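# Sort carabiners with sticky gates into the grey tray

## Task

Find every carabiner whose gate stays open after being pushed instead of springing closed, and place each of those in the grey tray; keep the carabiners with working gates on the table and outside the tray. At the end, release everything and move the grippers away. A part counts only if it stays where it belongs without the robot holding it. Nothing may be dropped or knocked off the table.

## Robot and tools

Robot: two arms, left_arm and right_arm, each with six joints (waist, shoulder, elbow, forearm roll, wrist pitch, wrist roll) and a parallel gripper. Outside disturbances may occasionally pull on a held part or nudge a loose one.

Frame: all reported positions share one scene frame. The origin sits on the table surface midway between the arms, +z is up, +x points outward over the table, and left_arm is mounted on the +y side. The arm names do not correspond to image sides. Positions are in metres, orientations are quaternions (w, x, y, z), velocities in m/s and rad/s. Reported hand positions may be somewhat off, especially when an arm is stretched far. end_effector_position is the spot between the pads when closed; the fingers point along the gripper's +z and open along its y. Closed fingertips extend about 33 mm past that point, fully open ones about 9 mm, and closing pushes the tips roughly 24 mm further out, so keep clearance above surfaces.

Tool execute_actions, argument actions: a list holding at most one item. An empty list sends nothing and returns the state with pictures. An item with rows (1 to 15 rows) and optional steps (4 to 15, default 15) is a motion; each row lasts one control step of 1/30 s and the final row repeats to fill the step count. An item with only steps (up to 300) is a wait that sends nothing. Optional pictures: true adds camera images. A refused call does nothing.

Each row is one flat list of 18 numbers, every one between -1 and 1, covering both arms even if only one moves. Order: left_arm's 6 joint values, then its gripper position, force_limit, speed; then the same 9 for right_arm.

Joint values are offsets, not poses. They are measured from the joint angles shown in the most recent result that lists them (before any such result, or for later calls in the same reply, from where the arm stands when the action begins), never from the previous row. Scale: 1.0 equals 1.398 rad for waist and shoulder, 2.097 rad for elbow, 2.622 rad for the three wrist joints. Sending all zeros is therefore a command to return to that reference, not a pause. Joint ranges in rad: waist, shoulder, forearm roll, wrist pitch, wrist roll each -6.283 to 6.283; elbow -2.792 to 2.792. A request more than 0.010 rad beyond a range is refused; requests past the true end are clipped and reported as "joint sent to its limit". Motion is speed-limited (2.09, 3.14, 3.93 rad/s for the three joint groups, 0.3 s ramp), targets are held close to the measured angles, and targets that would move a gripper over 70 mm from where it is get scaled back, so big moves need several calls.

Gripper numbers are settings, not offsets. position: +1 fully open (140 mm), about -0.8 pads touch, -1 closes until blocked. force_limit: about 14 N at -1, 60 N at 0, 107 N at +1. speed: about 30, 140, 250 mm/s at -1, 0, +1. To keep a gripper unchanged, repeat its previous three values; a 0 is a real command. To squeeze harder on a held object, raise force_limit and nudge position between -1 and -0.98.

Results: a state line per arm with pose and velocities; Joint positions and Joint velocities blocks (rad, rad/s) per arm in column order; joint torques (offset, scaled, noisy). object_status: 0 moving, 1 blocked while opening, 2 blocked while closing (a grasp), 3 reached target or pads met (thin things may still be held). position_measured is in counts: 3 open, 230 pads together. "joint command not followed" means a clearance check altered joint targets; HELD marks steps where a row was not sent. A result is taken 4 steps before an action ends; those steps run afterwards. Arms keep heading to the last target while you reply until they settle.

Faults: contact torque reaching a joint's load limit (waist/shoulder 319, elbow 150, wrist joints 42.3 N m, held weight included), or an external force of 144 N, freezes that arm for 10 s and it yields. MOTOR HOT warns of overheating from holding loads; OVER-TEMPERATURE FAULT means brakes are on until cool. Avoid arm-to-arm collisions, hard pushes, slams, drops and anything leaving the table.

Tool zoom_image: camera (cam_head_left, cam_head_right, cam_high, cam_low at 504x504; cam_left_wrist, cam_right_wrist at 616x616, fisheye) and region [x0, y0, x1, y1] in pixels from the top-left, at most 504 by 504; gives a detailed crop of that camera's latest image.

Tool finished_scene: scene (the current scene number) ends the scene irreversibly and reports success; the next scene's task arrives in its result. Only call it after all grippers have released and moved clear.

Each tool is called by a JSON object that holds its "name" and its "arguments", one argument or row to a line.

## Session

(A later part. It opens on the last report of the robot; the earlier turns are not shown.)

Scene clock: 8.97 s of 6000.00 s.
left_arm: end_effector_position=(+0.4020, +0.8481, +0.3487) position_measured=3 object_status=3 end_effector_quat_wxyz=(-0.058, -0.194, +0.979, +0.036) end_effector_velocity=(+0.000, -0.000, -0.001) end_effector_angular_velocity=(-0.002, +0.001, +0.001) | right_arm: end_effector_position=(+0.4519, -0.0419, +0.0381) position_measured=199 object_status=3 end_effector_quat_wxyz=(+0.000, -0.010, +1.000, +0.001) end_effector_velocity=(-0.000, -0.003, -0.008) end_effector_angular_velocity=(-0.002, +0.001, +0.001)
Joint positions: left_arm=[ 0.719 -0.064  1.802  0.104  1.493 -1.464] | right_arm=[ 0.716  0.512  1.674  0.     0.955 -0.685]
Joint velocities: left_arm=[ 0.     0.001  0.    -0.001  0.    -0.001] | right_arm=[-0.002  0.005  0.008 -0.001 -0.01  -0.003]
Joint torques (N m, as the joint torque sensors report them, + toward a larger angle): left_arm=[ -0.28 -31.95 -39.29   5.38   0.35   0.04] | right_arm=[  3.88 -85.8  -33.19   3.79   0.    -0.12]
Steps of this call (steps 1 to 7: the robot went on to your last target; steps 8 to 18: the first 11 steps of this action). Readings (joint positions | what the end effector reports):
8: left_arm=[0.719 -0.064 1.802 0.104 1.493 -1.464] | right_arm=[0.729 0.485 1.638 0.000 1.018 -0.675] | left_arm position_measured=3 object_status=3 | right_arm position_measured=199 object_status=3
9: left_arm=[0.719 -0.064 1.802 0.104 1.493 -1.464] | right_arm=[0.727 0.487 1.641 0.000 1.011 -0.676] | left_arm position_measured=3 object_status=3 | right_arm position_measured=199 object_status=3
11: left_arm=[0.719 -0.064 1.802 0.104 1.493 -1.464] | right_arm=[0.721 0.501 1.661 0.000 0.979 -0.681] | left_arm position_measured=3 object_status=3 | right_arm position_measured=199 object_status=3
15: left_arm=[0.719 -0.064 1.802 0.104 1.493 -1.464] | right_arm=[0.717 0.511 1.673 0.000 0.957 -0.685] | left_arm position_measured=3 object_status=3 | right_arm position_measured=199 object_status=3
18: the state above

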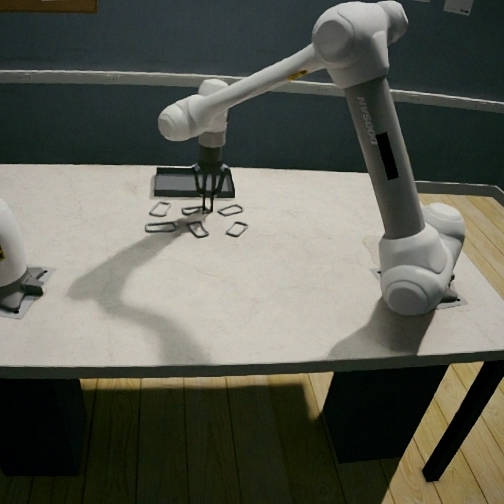

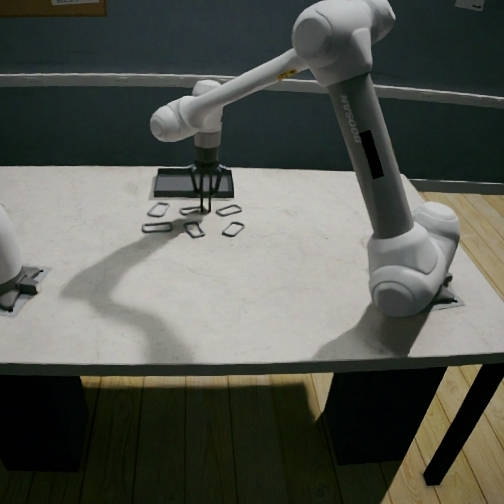

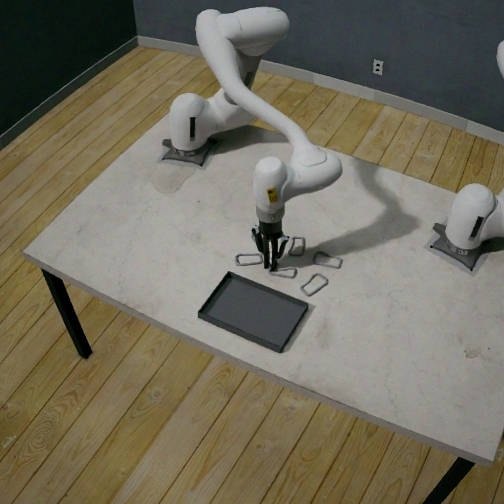

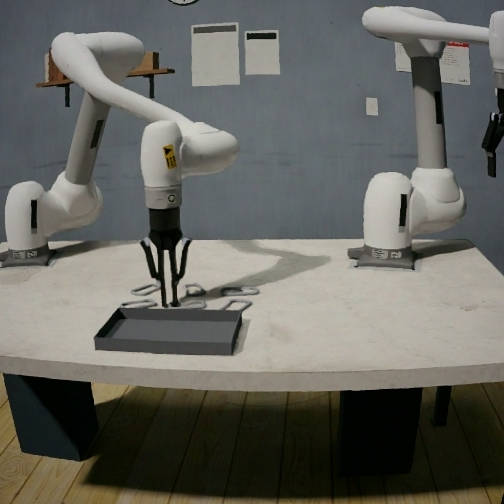

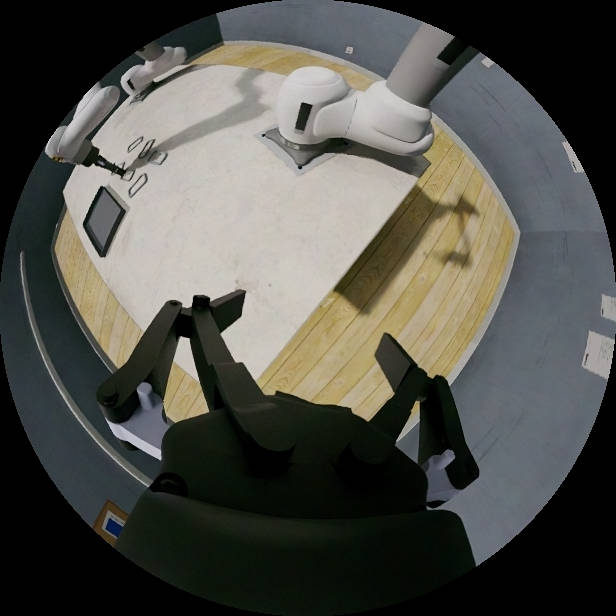

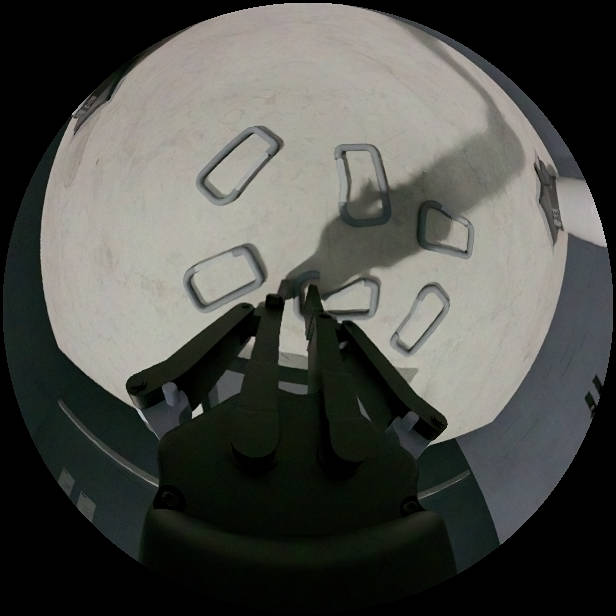

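{"name": "execute_actions", "arguments": {
  "actions": [
    {"rows":[[0,0,0,0,0,0,1,0,0,0,0.0006,0.0003,0,-0.0006,0,-1,0.3,-0.3]],"steps":15}
  ]
}}

{"name": "execute_actions", "arguments": {
  "actions": [
    {"rows":[[0,0,0,0,0,0,1,0,0,0,0,0,0,0,0,-1,0.3,-0.3],[0,0,0,0,0,0,1,0,0,0,0,0,0,0,0,-1,0.3,-0.3],[0,0,0,0,0,0,1,0,0,0,0,0,0,0,0,-1,0.3,-0.3],[0,0,0,0,0,0,1,0,0,0,-0.04,-0.022,0,0.041,0,-1,0.3,-0.3]],"steps":15}
  ]
}}

{"name": "execute_actions", "arguments": {
  "actions": [
    {"steps":6}
  ]
}}

Scene clock: 9.73 s of 6000.00 s.
left_arm: end_effector_position=(+0.4020, +0.8481, +0.3487) position_measured=3 object_status=3 end_effector_quat_wxyz=(-0.058, -0.194, +0.979, +0.036) end_effector_velocity=(+0.000, -0.000, +0.000) end_effector_angular_velocity=(+0.000, -0.001, -0.000) | right_arm: end_effector_position=(+0.4520, -0.0419, +0.0373) position_measured=223 object_status=0 end_effector_quat_wxyz=(+0.000, -0.010, +1.000, +0.001) end_effector_velocity=(-0.000, -0.000, -0.001) end_effector_angular_velocity=(-0.001, +0.001, -0.001)
Joint positions: left_arm=[ 0.719 -0.064  1.802  0.104  1.493 -1.464] | right_arm=[ 0.716  0.512  1.675  0.     0.953 -0.685]
Joint velocities: left_arm=[-0.001 -0.    -0.    -0.    -0.    -0.   ] | right_arm=[ 0.     0.001 -0.     0.     0.     0.001]
Joint torques (N m, as the joint torque sensors report them, + toward a larger angle): left_arm=[ -0.82 -32.28 -39.06   5.37   0.34  -0.01] | right_arm=[  3.84 -67.29 -24.56   3.84  -1.47  -0.24]
Steps of this call (steps 1 to 4: the last 4 steps of your previous action; steps 5 to 12: the robot went on to your last target; steps 13 to 23: the first 11 steps of this action). Readings (joint positions | what the end effector reports):
13: left_arm=[0.719 -0.064 1.802 0.104 1.493 -1.464] | right_arm=[0.716 0.512 1.675 0.000 0.954 -0.685] | left_arm position_measured=3 object_status=3 | right_arm position_measured=199 object_status=0
14: left_arm=[0.719 -0.064 1.802 0.104 1.493 -1.464] | right_arm=[0.716 0.512 1.675 0.000 0.954 -0.685] | left_arm position_measured=3 object_status=3 | right_arm position_measured=201 object_status=0
16: left_arm=[0.719 -0.064 1.802 0.104 1.493 -1.464] | right_arm=[0.716 0.512 1.675 0.000 0.953 -0.685] | left_arm position_measured=3 object_status=3 | right_arm position_measured=212 object_status=0
20: left_arm=[0.719 -0.064 1.802 0.104 1.493 -1.464] | right_arm=[0.716 0.512 1.675 0.000 0.953 -0.685] | left_arm position_measured=3 object_status=3 | right_arm position_measured=221 object_status=0
23: the state above

Scene clock: 10.23 s of 6000.00 s.
left_arm: end_effector_position=(+0.4020, +0.8481, +0.3487) position_measured=3 object_status=3 end_effector_quat_wxyz=(-0.058, -0.194, +0.979, +0.036) end_effector_velocity=(+0.000, -0.001, +0.001) end_effector_angular_velocity=(+0.001, -0.001, -0.003) | right_arm: end_effector_position=(+0.4509, -0.0433, +0.0985) position_measured=223 object_status=2 end_effector_quat_wxyz=(-0.001, -0.010, +1.000, -0.001) end_effector_velocity=(-0.006, -0.007, +0.037) end_effector_angular_velocity=(-0.017, +0.014, -0.000)
Joint positions: left_arm=[ 0.719 -0.064  1.802  0.104  1.493 -1.464] | right_arm=[ 0.716  0.459  1.631  0.     1.055 -0.685]
Joint velocities: left_arm=[-0.003 -0.002 -0.     0.     0.     0.001] | right_arm=[ 0.001 -0.033 -0.025  0.001  0.08   0.001]
Joint torques (N m, as the joint torque sensors report them, + toward a larger angle): left_arm=[ -0.5  -31.78 -39.     5.4    0.46   0.01] | right_arm=[  0.18 -71.19 -29.97   3.53  -0.1   -0.35]
Steps of this call (steps 1 to 4: the last 4 steps of your previous action; steps 5 to 15: the first 11 steps of this action, its rows measured from where the robot was after step 4). Readings (joint positions | what the end effector reports):
4: left_arm=[0.719 -0.064 1.802 0.104 1.493 -1.464] | right_arm=[0.716 0.512 1.675 0.000 0.953 -0.685] | left_arm position_measured=3 object_status=3 | right_arm position_measured=223 object_status=0
5: left_arm=[0.719 -0.064 1.802 0.104 1.493 -1.464] | right_arm=[0.716 0.512 1.675 0.000 0.953 -0.685] | left_arm position_measured=3 object_status=3 | right_arm position_measured=223 object_status=2
6: left_arm=[0.719 -0.064 1.802 0.104 1.493 -1.464] | right_arm=[0.716 0.512 1.675 0.000 0.953 -0.685] | left_arm position_measured=3 object_status=3 | right_arm position_measured=223 object_status=2
8: left_arm=[0.719 -0.064 1.802 0.104 1.493 -1.464] | right_arm=[0.716 0.512 1.675 0.000 0.953 -0.685] | left_arm position_measured=3 object_status=3 | right_arm position_measured=223 object_status=2
12: left_arm=[0.719 -0.064 1.802 0.104 1.493 -1.464] | right_arm=[0.716 0.473 1.641 0.000 1.029 -0.685] | left_arm position_measured=3 object_status=3 | right_arm position_measured=223 object_status=2
15: the state above

Scene clock: 10.43 s of 6000.00 s.
left_arm: end_effector_position=(+0.4020, +0.8481, +0.3487) position_measured=3 object_status=3 end_effector_quat_wxyz=(-0.058, -0.194, +0.979, +0.036) end_effector_velocity=(-0.001, +0.001, +0.000) end_effector_angular_velocity=(-0.000, -0.001, +0.003) | right_arm: end_effector_position=(+0.4508, -0.0434, +0.1013) position_measured=223 object_status=2 end_effector_quat_wxyz=(-0.001, -0.010, +1.000, -0.002) end_effector_velocity=(-0.000, -0.000, +0.004) end_effector_angular_velocity=(+0.001, -0.001, -0.001)
Joint positions: left_arm=[ 0.719 -0.064  1.802  0.104  1.493 -1.464] | right_arm=[ 0.716  0.457  1.629  0.     1.06  -0.685]
Joint velocities: left_arm=[ 0.003 -0.001 -0.    -0.001 -0.    -0.   ] | right_arm=[-0.    -0.004 -0.002  0.     0.004  0.001]
Joint torques (N m, as the joint torque sensors report them, + toward a larger angle): left_arm=[ -0.76 -31.63 -39.38   5.36   0.4    0.01] | right_arm=[  4.18 -84.43 -33.23   3.96  -0.42  -0.47]
Kept back: nothing.
Steps of this call (steps 1 to 4: the last 4 steps of your previous action; steps 5 to 6: the robot went on to your last target). Readings (joint positions | what the end effector reports):
1: left_arm=[0.719 -0.064 1.802 0.104 1.493 -1.464] | right_arm=[0.716 0.458 1.630 0.000 1.057 -0.685] | left_arm position_measured=3 object_status=3 | right_arm position_measured=223 object_status=2
2: left_arm=[0.719 -0.064 1.802 0.104 1.493 -1.464] | right_arm=[0.716 0.458 1.630 0.000 1.059 -0.685] | left_arm position_measured=3 object_status=3 | right_arm position_measured=223 object_status=2
4: left_arm=[0.719 -0.064 1.802 0.104 1.493 -1.464] | right_arm=[0.716 0.457 1.629 0.000 1.060 -0.685] | left_arm position_measured=3 object_status=3 | right_arm position_measured=223 object_status=2
6: the state above

{"name": "execute_actions", "arguments": {
  "actions": [
    {"rows":[[0,0,0,0,0,0,1,0,0,-0.125,0.09,-0.098,0,0.0286,-0.0675,-1,0.3,-0.3]],"steps":15}
  ]
}}

{"name": "execute_actions", "arguments": {
  "actions": [
    {"steps":10}
  ],
  "pictures": true
}}

Scene clock: 10.97 s of 6000.00 s.
left_arm: end_effector_position=(+0.4020, +0.8481, +0.3487) position_measured=3 object_status=3 end_effector_quat_wxyz=(-0.058, -0.194, +0.979, +0.036) end_effector_velocity=(+0.000, -0.001, +0.000) end_effector_angular_velocity=(+0.000, -0.000, +0.001) | right_arm: end_effector_position=(+0.5823, -0.0603, +0.1027) position_measured=223 object_status=2 end_effector_quat_wxyz=(-0.000, -0.010, +1.000, -0.000) end_effector_velocity=(+0.397, -0.095, -0.007) end_effector_angular_velocity=(+0.005, -0.005, -0.001)
Joint positions: left_arm=[ 0.719 -0.064  1.802  0.104  1.493 -1.464] | right_arm=[ 0.579  0.555  1.467  0.     1.119 -0.824]
Joint velocities: left_arm=[-0.001 -0.    -0.    -0.     0.    -0.002] | right_arm=[-0.415  0.3   -0.481  0.     0.174 -0.414]
Joint torques (N m, as the joint torque sensors report them, + toward a larger angle): left_arm=[  0.27 -32.81 -38.99   5.37   0.33  -0.02] | right_arm=[  5.35 -95.93 -35.08   3.93  -0.06  -0.52]
Steps of this call (steps 1 to 5: the robot went on to your last target; steps 6 to 16: the first 11 steps of this action). Readings (joint positions | what the end effector reports):
6: left_arm=[0.719 -0.064 1.802 0.104 1.493 -1.464] | right_arm=[0.716 0.457 1.628 0.000 1.061 -0.685] | left_arm position_measured=3 object_status=3 | right_arm position_measured=223 object_status=2
7: left_arm=[0.719 -0.064 1.802 0.104 1.493 -1.464] | right_arm=[0.713 0.459 1.624 0.000 1.062 -0.689] | left_arm position_measured=3 object_status=3 | right_arm position_measured=223 object_status=2
9: left_arm=[0.719 -0.064 1.802 0.104 1.493 -1.464] | right_arm=[0.685 0.479 1.591 0.000 1.074 -0.717] | left_arm position_measured=3 object_status=3 | right_arm position_measured=223 object_status=2
13: left_arm=[0.719 -0.064 1.802 0.104 1.493 -1.464] | right_arm=[0.623 0.524 1.519 0.000 1.101 -0.780] | left_arm position_measured=3 object_status=3 | right_arm position_measured=223 object_status=2
16: the state above

Scene clock: 11.30 s of 6000.00 s.
left_arm: end_effector_position=(+0.4020, +0.8481, +0.3487) position_measured=3 object_status=3 end_effector_quat_wxyz=(-0.058, -0.194, +0.979, +0.036) end_effector_velocity=(+0.000, -0.000, -0.000) end_effector_angular_velocity=(+0.000, +0.000, -0.001) | right_arm: end_effector_position=(+0.6179, -0.0698, +0.1022) position_measured=223 object_status=2 end_effector_quat_wxyz=(+0.000, -0.011, +1.000, +0.000) end_effector_velocity=(+0.003, -0.001, +0.001) end_effector_angular_velocity=(+0.002, -0.000, -0.000)
Joint positions: left_arm=[ 0.719 -0.064  1.802  0.104  1.493 -1.464] | right_arm=[ 0.542  0.582  1.423  0.     1.135 -0.862]
Joint velocities: left_arm=[-0.001  0.    -0.     0.    -0.     0.001] | right_arm=[-0.004  0.002 -0.004  0.002  0.001 -0.004]
Joint torques (N m, as the joint torque sensors report them, + toward a larger angle): left_arm=[ -0.04 -32.58 -39.12   5.47   0.25  -0.01] | right_arm=[  4.65 -95.67 -36.64   4.03  -0.47  -0.22]
Kept back: nothing.
Steps of this call (steps 1 to 4: the last 4 steps of your previous action; steps 5 to 10: the robot went on to your last target). Readings (joint positions | what the end effector reports):
1: left_arm=[0.719 -0.064 1.802 0.104 1.493 -1.464] | right_arm=[0.566 0.565 1.452 0.000 1.125 -0.837] | left_arm position_measured=3 object_status=3 | right_arm position_measured=223 object_status=2
2: left_arm=[0.719 -0.064 1.802 0.104 1.493 -1.464] | right_arm=[0.556 0.572 1.440 0.000 1.129 -0.847] | left_arm position_measured=3 object_status=3 | right_arm position_measured=223 object_status=2
4: left_arm=[0.719 -0.064 1.802 0.104 1.493 -1.464] | right_arm=[0.546 0.580 1.428 0.000 1.133 -0.857] | left_arm position_measured=3 object_status=3 | right_arm position_measured=223 object_status=2
8: left_arm=[0.719 -0.064 1.802 0.104 1.493 -1.464] | right_arm=[0.542 0.582 1.424 0.000 1.135 -0.861] | left_arm position_measured=3 object_status=3 | right_arm position_measured=223 object_status=2
10: the state above

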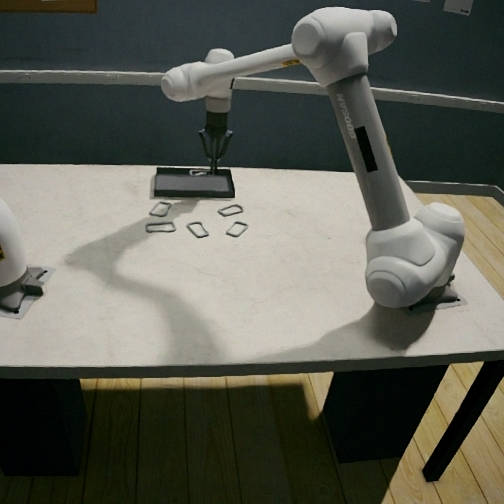

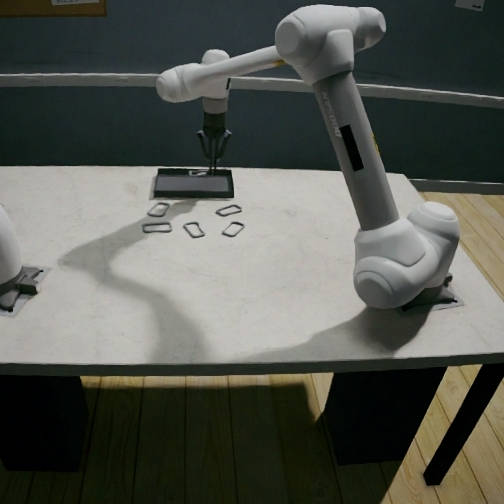

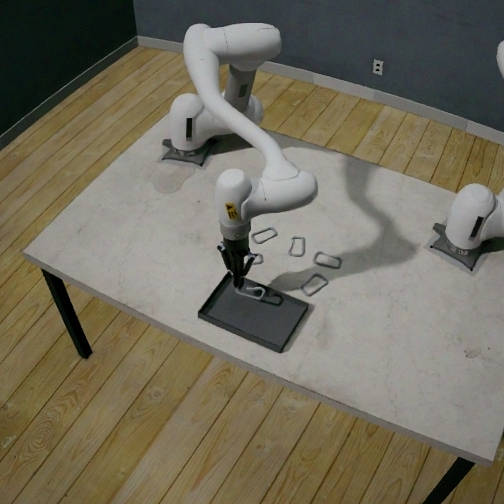

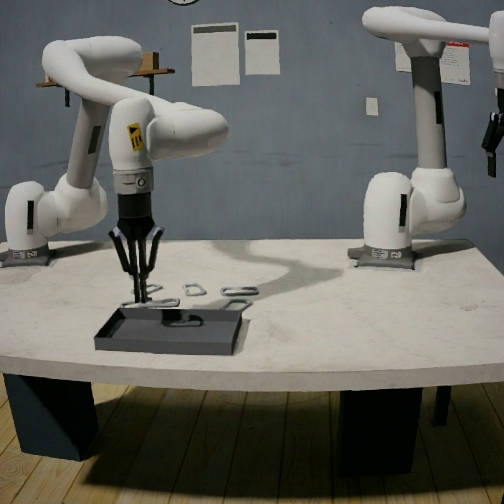

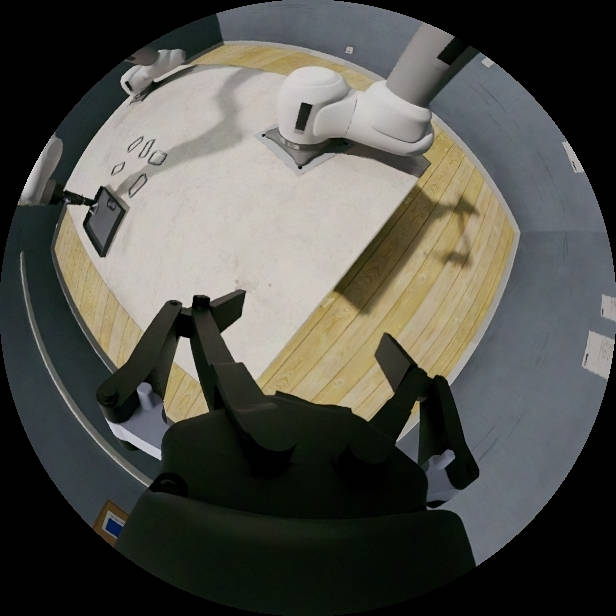

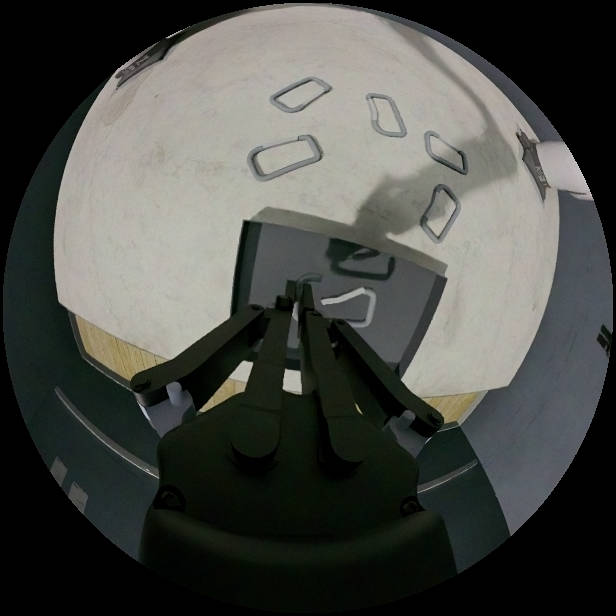

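{"name": "execute_actions", "arguments": {
  "actions": [
    {"rows":[[0,0,0,0,0,0,1,0,0,0,0.025,0.02,0,-0.0294,0,-1,0.3,-0.3]],"steps":15}
  ]
}}

{"name": "execute_actions", "arguments": {
  "actions": [
    {"rows":[[0,0,0,0,0,0,1,0,0,0,0,0,0,0,0,-0.4,0,0]],"steps":12}
  ]
}}

{"name": "execute_actions", "arguments": {
  "actions": [
    {"rows":[[0,0,0,0,0,0,1,0,0,0,-0.025,-0.02,0,0.0294,0,-0.4,0,0]],"steps":12}
  ],
  "pictures": true
}}

Scene clock: 11.90 s of 6000.00 s.
left_arm: end_effector_position=(+0.4020, +0.8481, +0.3487) position_measured=3 object_status=3 end_effector_quat_wxyz=(-0.058, -0.194, +0.979, +0.036) end_effector_velocity=(+0.000, +0.000, +0.000) end_effector_angular_velocity=(+0.000, -0.000, -0.001) | right_arm: end_effector_position=(+0.6170, -0.0710, +0.0524) position_measured=223 object_status=2 end_effector_quat_wxyz=(+0.000, -0.011, +1.000, +0.000) end_effector_velocity=(-0.001, -0.001, -0.008) end_effector_angular_velocity=(+0.000, +0.000, -0.000)
Joint positions: left_arm=[ 0.719 -0.064  1.802  0.104  1.493 -1.464] | right_arm=[ 0.542  0.617  1.465  0.     1.059 -0.862]
Joint velocities: left_arm=[-0.    -0.    -0.     0.    -0.     0.001] | right_arm=[ 0.     0.005  0.008  0.    -0.013  0.001]
Joint torques (N m, as the joint torque sensors report them, + toward a larger angle): left_arm=[ -0.66 -32.73 -39.39   5.48   0.33   0.03] | right_arm=[  3.64 -98.24 -36.34   3.86  -0.11  -0.36]
Steps of this call (steps 1 to 7: the robot went on to your last target; steps 8 to 18: the first 11 steps of this action). Readings (joint positions | what the end effector reports):
8: left_arm=[0.719 -0.064 1.802 0.104 1.493 -1.464] | right_arm=[0.542 0.583 1.423 0.000 1.135 -0.862] | left_arm position_measured=3 object_status=3 | right_arm position_measured=223 object_status=2
9: left_arm=[0.719 -0.064 1.802 0.104 1.493 -1.464] | right_arm=[0.542 0.585 1.426 0.001 1.129 -0.862] | left_arm position_measured=3 object_status=3 | right_arm position_measured=223 object_status=2
11: left_arm=[0.719 -0.064 1.802 0.104 1.493 -1.464] | right_arm=[0.542 0.603 1.448 0.000 1.091 -0.862] | left_arm position_measured=3 object_status=3 | right_arm position_measured=223 object_status=2
15: left_arm=[0.719 -0.064 1.802 0.104 1.493 -1.464] | right_arm=[0.542 0.616 1.463 0.000 1.062 -0.862] | left_arm position_measured=3 object_status=3 | right_arm position_measured=223 object_status=2
18: the state above

Scene clock: 12.30 s of 6000.00 s.
left_arm: end_effector_position=(+0.4020, +0.8481, +0.3487) position_measured=3 object_status=3 end_effector_quat_wxyz=(-0.058, -0.194, +0.979, +0.036) end_effector_velocity=(+0.000, -0.000, -0.000) end_effector_angular_velocity=(-0.000, +0.000, -0.000) | right_arm: end_effector_position=(+0.6169, -0.0710, +0.0518) position_measured=179 object_status=0 end_effector_quat_wxyz=(+0.000, -0.011, +1.000, +0.000) end_effector_velocity=(-0.000, +0.000, -0.001) end_effector_angular_velocity=(-0.000, +0.000, +0.000)
Joint positions: left_arm=[ 0.719 -0.064  1.802  0.104  1.493 -1.464] | right_arm=[ 0.542  0.617  1.465  0.     1.058 -0.862]
Joint velocities: left_arm=[-0.  0. -0. -0. -0.  0.] | right_arm=[ 0.001  0.001 -0.     0.    -0.     0.   ]
Joint torques (N m, as the joint torque sensors report them, + toward a larger angle): left_arm=[ -0.03 -31.88 -39.33   5.5    0.26   0.03] | right_arm=[  3.32 -98.3  -34.86   3.87  -0.35  -0.19]
Steps of this call (steps 1 to 4: the last 4 steps of your previous action; steps 5 to 12: the first 8 steps of this action, its rows measured from where the robot was after step 4). Readings (joint positions | what the end effector reports):
4: left_arm=[0.719 -0.064 1.802 0.104 1.493 -1.464] | right_arm=[0.542 0.617 1.465 0.000 1.058 -0.862] | left_arm position_measured=3 object_status=3 | right_arm position_measured=223 object_status=2
5: left_arm=[0.719 -0.064 1.802 0.104 1.493 -1.464] | right_arm=[0.542 0.617 1.465 0.000 1.058 -0.862] | left_arm position_measured=3 object_status=3 | right_arm position_measured=223 object_status=0
6: left_arm=[0.719 -0.064 1.802 0.104 1.493 -1.464] | right_arm=[0.542 0.617 1.465 0.000 1.058 -0.862] | left_arm position_measured=3 object_status=3 | right_arm position_measured=223 object_status=0
8: left_arm=[0.719 -0.064 1.802 0.104 1.493 -1.464] | right_arm=[0.542 0.617 1.465 0.000 1.058 -0.862] | left_arm position_measured=3 object_status=3 | right_arm position_measured=205 object_status=0
12: the state above

Scene clock: 12.70 s of 6000.00 s.
left_arm: end_effector_position=(+0.4020, +0.8481, +0.3487) position_measured=3 object_status=3 end_effector_quat_wxyz=(-0.058, -0.194, +0.979, +0.036) end_effector_velocity=(-0.000, +0.001, -0.000) end_effector_angular_velocity=(-0.000, +0.001, -0.000) | right_arm: end_effector_position=(+0.6180, -0.0699, +0.0999) position_measured=179 object_status=3 end_effector_quat_wxyz=(+0.000, -0.011, +1.000, +0.000) end_effector_velocity=(-0.002, -0.002, +0.029) end_effector_angular_velocity=(-0.005, +0.006, -0.001)
Joint positions: left_arm=[ 0.719 -0.064  1.802  0.104  1.493 -1.464] | right_arm=[ 0.542  0.584  1.426  0.     1.132 -0.862]
Joint velocities: left_arm=[ 0.001  0.001 -0.     0.     0.     0.001] | right_arm=[-0.    -0.02  -0.024  0.     0.052  0.001]
Joint torques (N m, as the joint torque sensors report them, + toward a larger angle): left_arm=[ -0.55 -32.2  -39.23   5.39   0.36   0.03] | right_arm=[  1.76 -89.5  -34.53   3.9   -0.02  -0.45]
Steps of this call (steps 1 to 4: the last 4 steps of your previous action; steps 5 to 12: the first 8 steps of this action, its rows measured from where the robot was after step 4). Readings (joint positions | what the end effector reports):
4: left_arm=[0.719 -0.064 1.802 0.104 1.493 -1.464] | right_arm=[0.542 0.617 1.465 0.000 1.058 -0.862] | left_arm position_measured=3 object_status=3 | right_arm position_measured=179 object_status=0
5: left_arm=[0.719 -0.064 1.802 0.104 1.493 -1.464] | right_arm=[0.542 0.617 1.465 0.000 1.058 -0.862] | left_arm position_measured=3 object_status=3 | right_arm position_measured=179 object_status=0
6: left_arm=[0.719 -0.064 1.802 0.104 1.493 -1.464] | right_arm=[0.542 0.615 1.462 -0.000 1.065 -0.862] | left_arm position_measured=3 object_status=3 | right_arm position_measured=179 object_status=3
8: left_arm=[0.719 -0.064 1.802 0.104 1.493 -1.464] | right_arm=[0.542 0.597 1.440 0.000 1.103 -0.862] | left_arm position_measured=3 object_status=3 | right_arm position_measured=179 object_status=3
12: the state above

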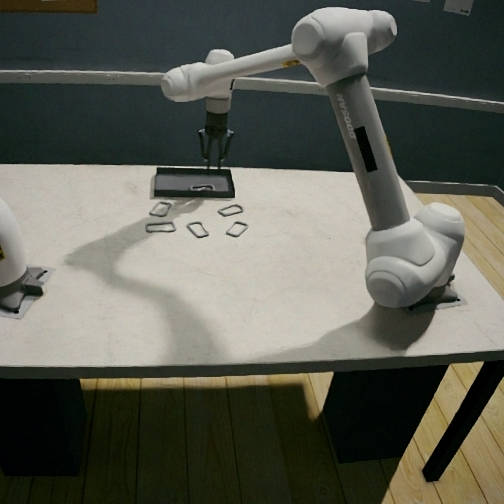

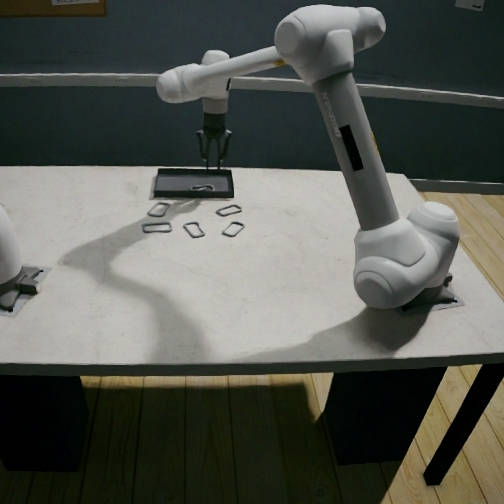

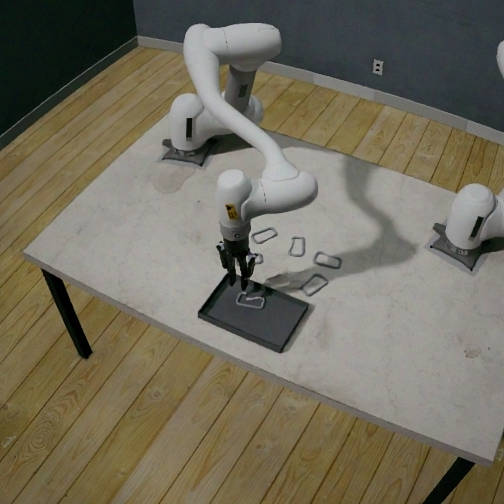

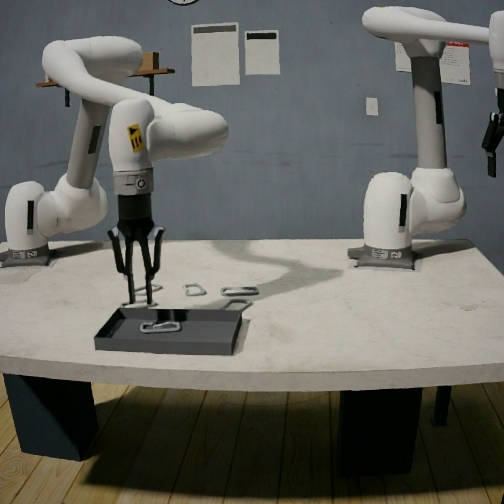

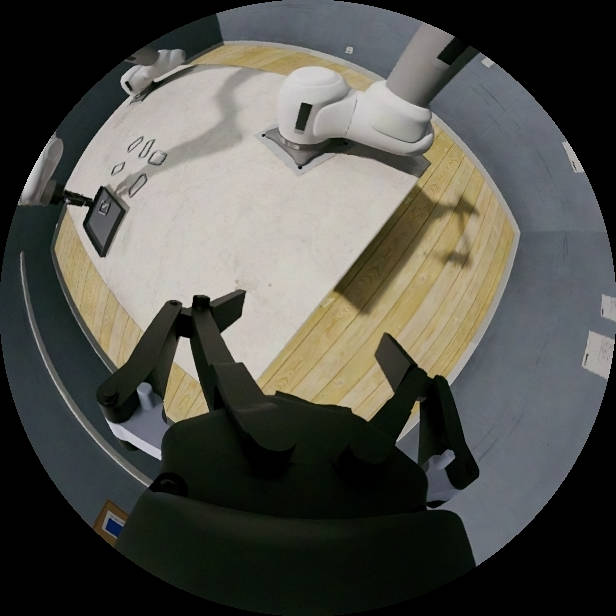

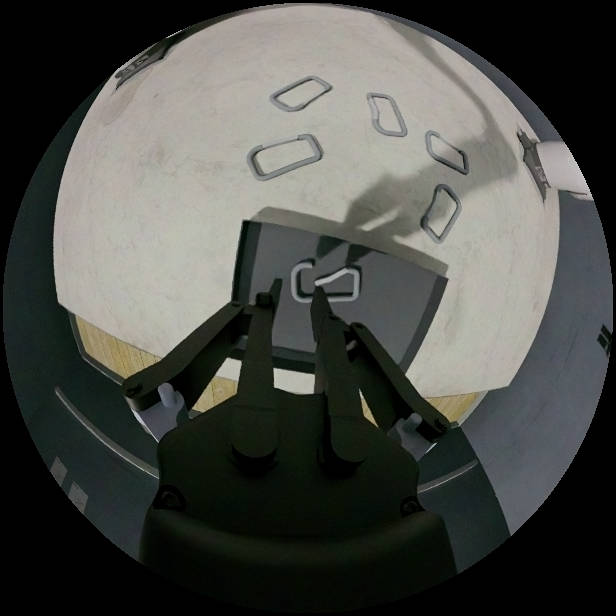

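{"name": "execute_actions", "arguments": {
  "actions": [
    {"rows":[[0,0,0,0,0,0,1,0,0,0.1005,-0.1485,0.1834,0,-0.0677,0.512,0.2,0,0]],"steps":15}
  ]
}}

{"name": "execute_actions", "arguments": {
  "actions": [
    {"steps":14}
  ],
  "pictures": true
}}

{"name": "zoom_image", "arguments": {
  "camera": "cam_right_wrist",
  "region": [200,180,420,400]
}}

Scene clock: 13.57 s of 6000.00 s.
left_arm: end_effector_position=(+0.4020, +0.8481, +0.3487) position_measured=3 object_status=3 end_effector_quat_wxyz=(-0.058, -0.194, +0.979, +0.036) end_effector_velocity=(+0.000, +0.000, -0.000) end_effector_angular_velocity=(-0.001, +0.000, +0.002) | right_arm: end_effector_position=(+0.5228, -0.0844, +0.0899) position_measured=108 object_status=0 end_effector_quat_wxyz=(+0.000, +0.198, +0.980, +0.001) end_effector_velocity=(-0.303, -0.069, -0.043) end_effector_angular_velocity=(+0.001, +0.003, -1.859)
Joint positions: left_arm=[ 0.719 -0.064  1.802  0.104  1.493 -1.464] | right_arm=[ 0.61   0.482  1.613  0.     1.046 -0.373]
Joint velocities: left_arm=[ 0.001  0.001 -0.    -0.001  0.    -0.001] | right_arm=[ 0.219 -0.318  0.597  0.    -0.277  2.078]
Joint torques (N m, as the joint torque sensors report them, + toward a larger angle): left_arm=[ -1.16 -32.61 -39.13   5.42   0.4    0.1 ] | right_arm=[ -0.3  -83.78 -35.83   4.05  -0.04  -0.02]
Steps of this call (steps 1 to 4: the last 4 steps of your previous action; steps 5 to 15: the robot went on to your last target; steps 16 to 26: the first 11 steps of this action). Readings (joint positions | what the end effector reports):
16: left_arm=[0.719 -0.064 1.802 0.104 1.493 -1.464] | right_arm=[0.542 0.582 1.423 0.000 1.135 -0.862] | left_arm position_measured=3 object_status=3 | right_arm position_measured=179 object_status=0
17: left_arm=[0.719 -0.064 1.802 0.104 1.493 -1.464] | right_arm=[0.543 0.581 1.427 0.000 1.133 -0.855] | left_arm position_measured=3 object_status=3 | right_arm position_measured=176 object_status=0
19: left_arm=[0.719 -0.064 1.802 0.104 1.493 -1.464] | right_arm=[0.552 0.567 1.453 0.000 1.120 -0.799] | left_arm position_measured=3 object_status=3 | right_arm position_measured=161 object_status=0
23: left_arm=[0.719 -0.064 1.802 0.104 1.493 -1.464] | right_arm=[0.587 0.515 1.550 0.000 1.075 -0.569] | left_arm position_measured=3 object_status=3 | right_arm position_measured=131 object_status=0
26: the state above

Scene clock: 14.03 s of 6000.00 s.
left_arm: end_effector_position=(+0.4020, +0.8481, +0.3487) position_measured=3 object_status=3 end_effector_quat_wxyz=(-0.058, -0.194, +0.979, +0.036) end_effector_velocity=(-0.000, -0.000, +0.001) end_effector_angular_velocity=(+0.001, -0.001, -0.000) | right_arm: end_effector_position=(+0.4243, -0.1153, +0.0739) position_measured=104 object_status=3 end_effector_quat_wxyz=(-0.000, +0.555, +0.832, +0.001) end_effector_velocity=(-0.009, -0.003, -0.001) end_effector_angular_velocity=(+0.002, -0.001, -0.086)
Joint positions: left_arm=[ 0.719 -0.064  1.802  0.104  1.493 -1.464] | right_arm=[0.682 0.377 1.809 0.    0.955 0.476]
Joint velocities: left_arm=[-0.001 -0.001 -0.     0.     0.    -0.   ] | right_arm=[ 0.007 -0.011  0.019  0.    -0.01   0.093]
Joint torques (N m, as the joint torque sensors report them, + toward a larger angle): left_arm=[ -0.02 -31.94 -39.02   5.47   0.34   0.03] | right_arm=[ -0.71 -67.92 -35.51   3.75  -0.48  -0.25]
Kept back: nothing.
Steps of this call (steps 1 to 4: the last 4 steps of your previous action; steps 5 to 14: the robot went on to your last target). Readings (joint positions | what the end effector reports):
1: left_arm=[0.719 -0.064 1.802 0.104 1.493 -1.464] | right_arm=[0.617 0.471 1.633 0.000 1.037 -0.300] | left_arm position_measured=3 object_status=3 | right_arm position_measured=104 object_status=0
2: left_arm=[0.719 -0.064 1.802 0.104 1.493 -1.464] | right_arm=[0.625 0.461 1.652 0.000 1.028 -0.223] | left_arm position_measured=3 object_status=3 | right_arm position_measured=104 object_status=0
4: left_arm=[0.719 -0.064 1.802 0.104 1.493 -1.464] | right_arm=[0.638 0.440 1.690 0.000 1.010 -0.057] | left_arm position_measured=3 object_status=3 | right_arm position_measured=104 object_status=0
8: left_arm=[0.719 -0.064 1.802 0.104 1.493 -1.464] | right_arm=[0.665 0.402 1.762 0.000 0.976 0.265] | left_arm position_measured=3 object_status=3 | right_arm position_measured=104 object_status=3
14: the state above

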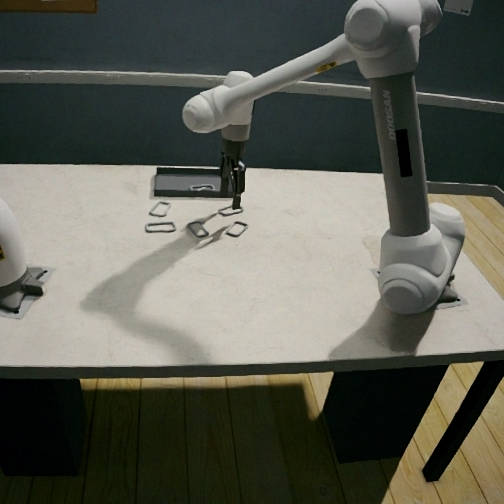

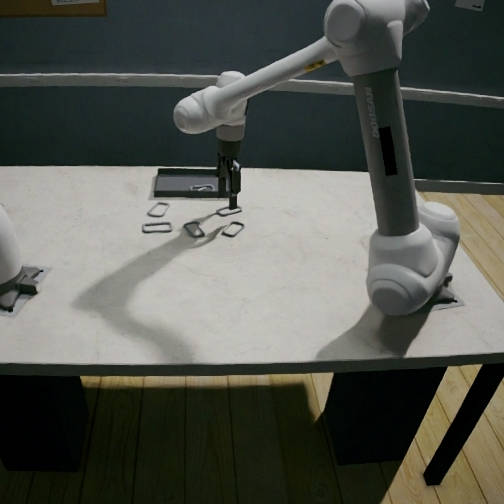

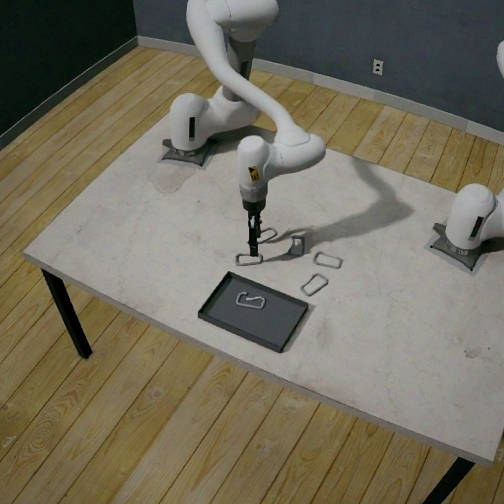

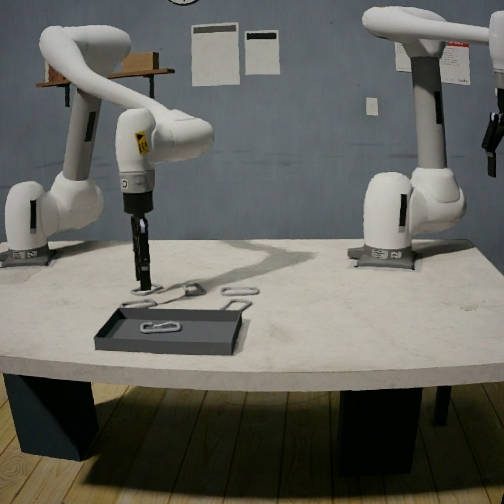

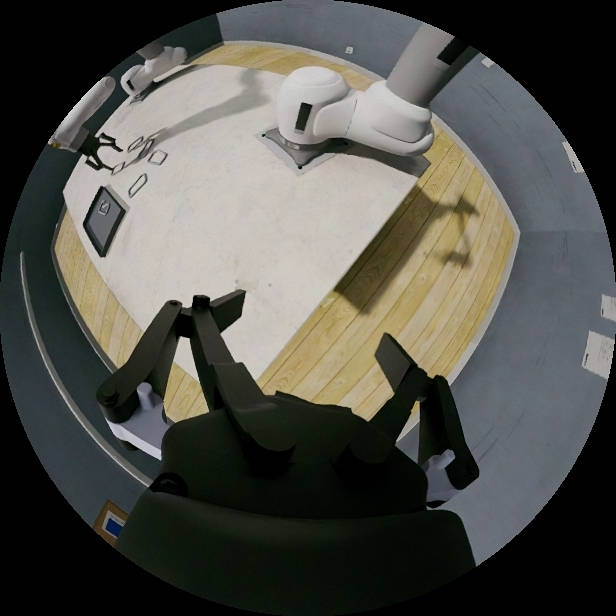

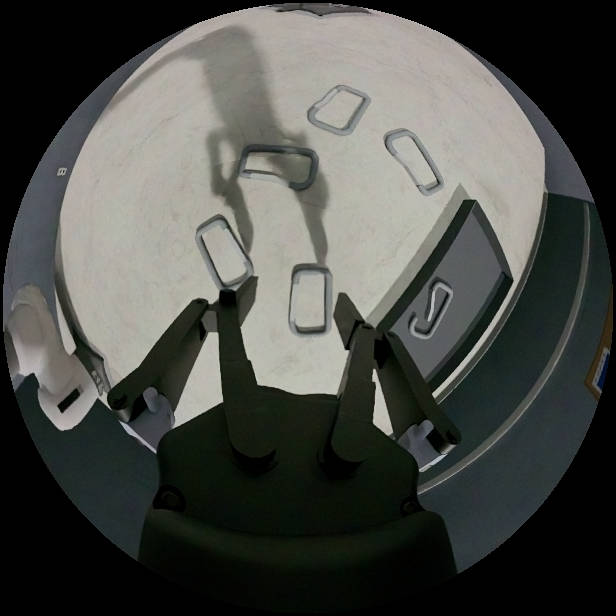

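Region (200, 180, 420, 400) of cam_right_wrist's 616x616 image, scaled by 2.291, with more detail than that image has.

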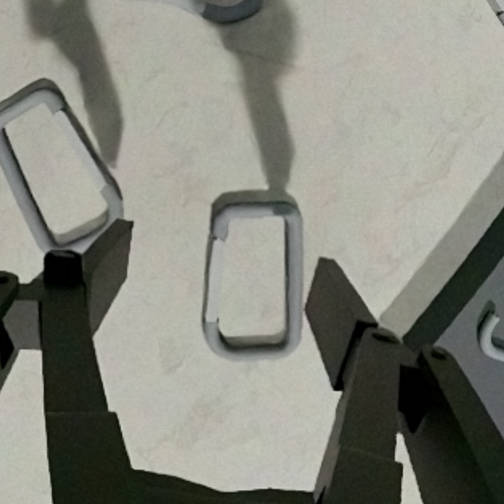

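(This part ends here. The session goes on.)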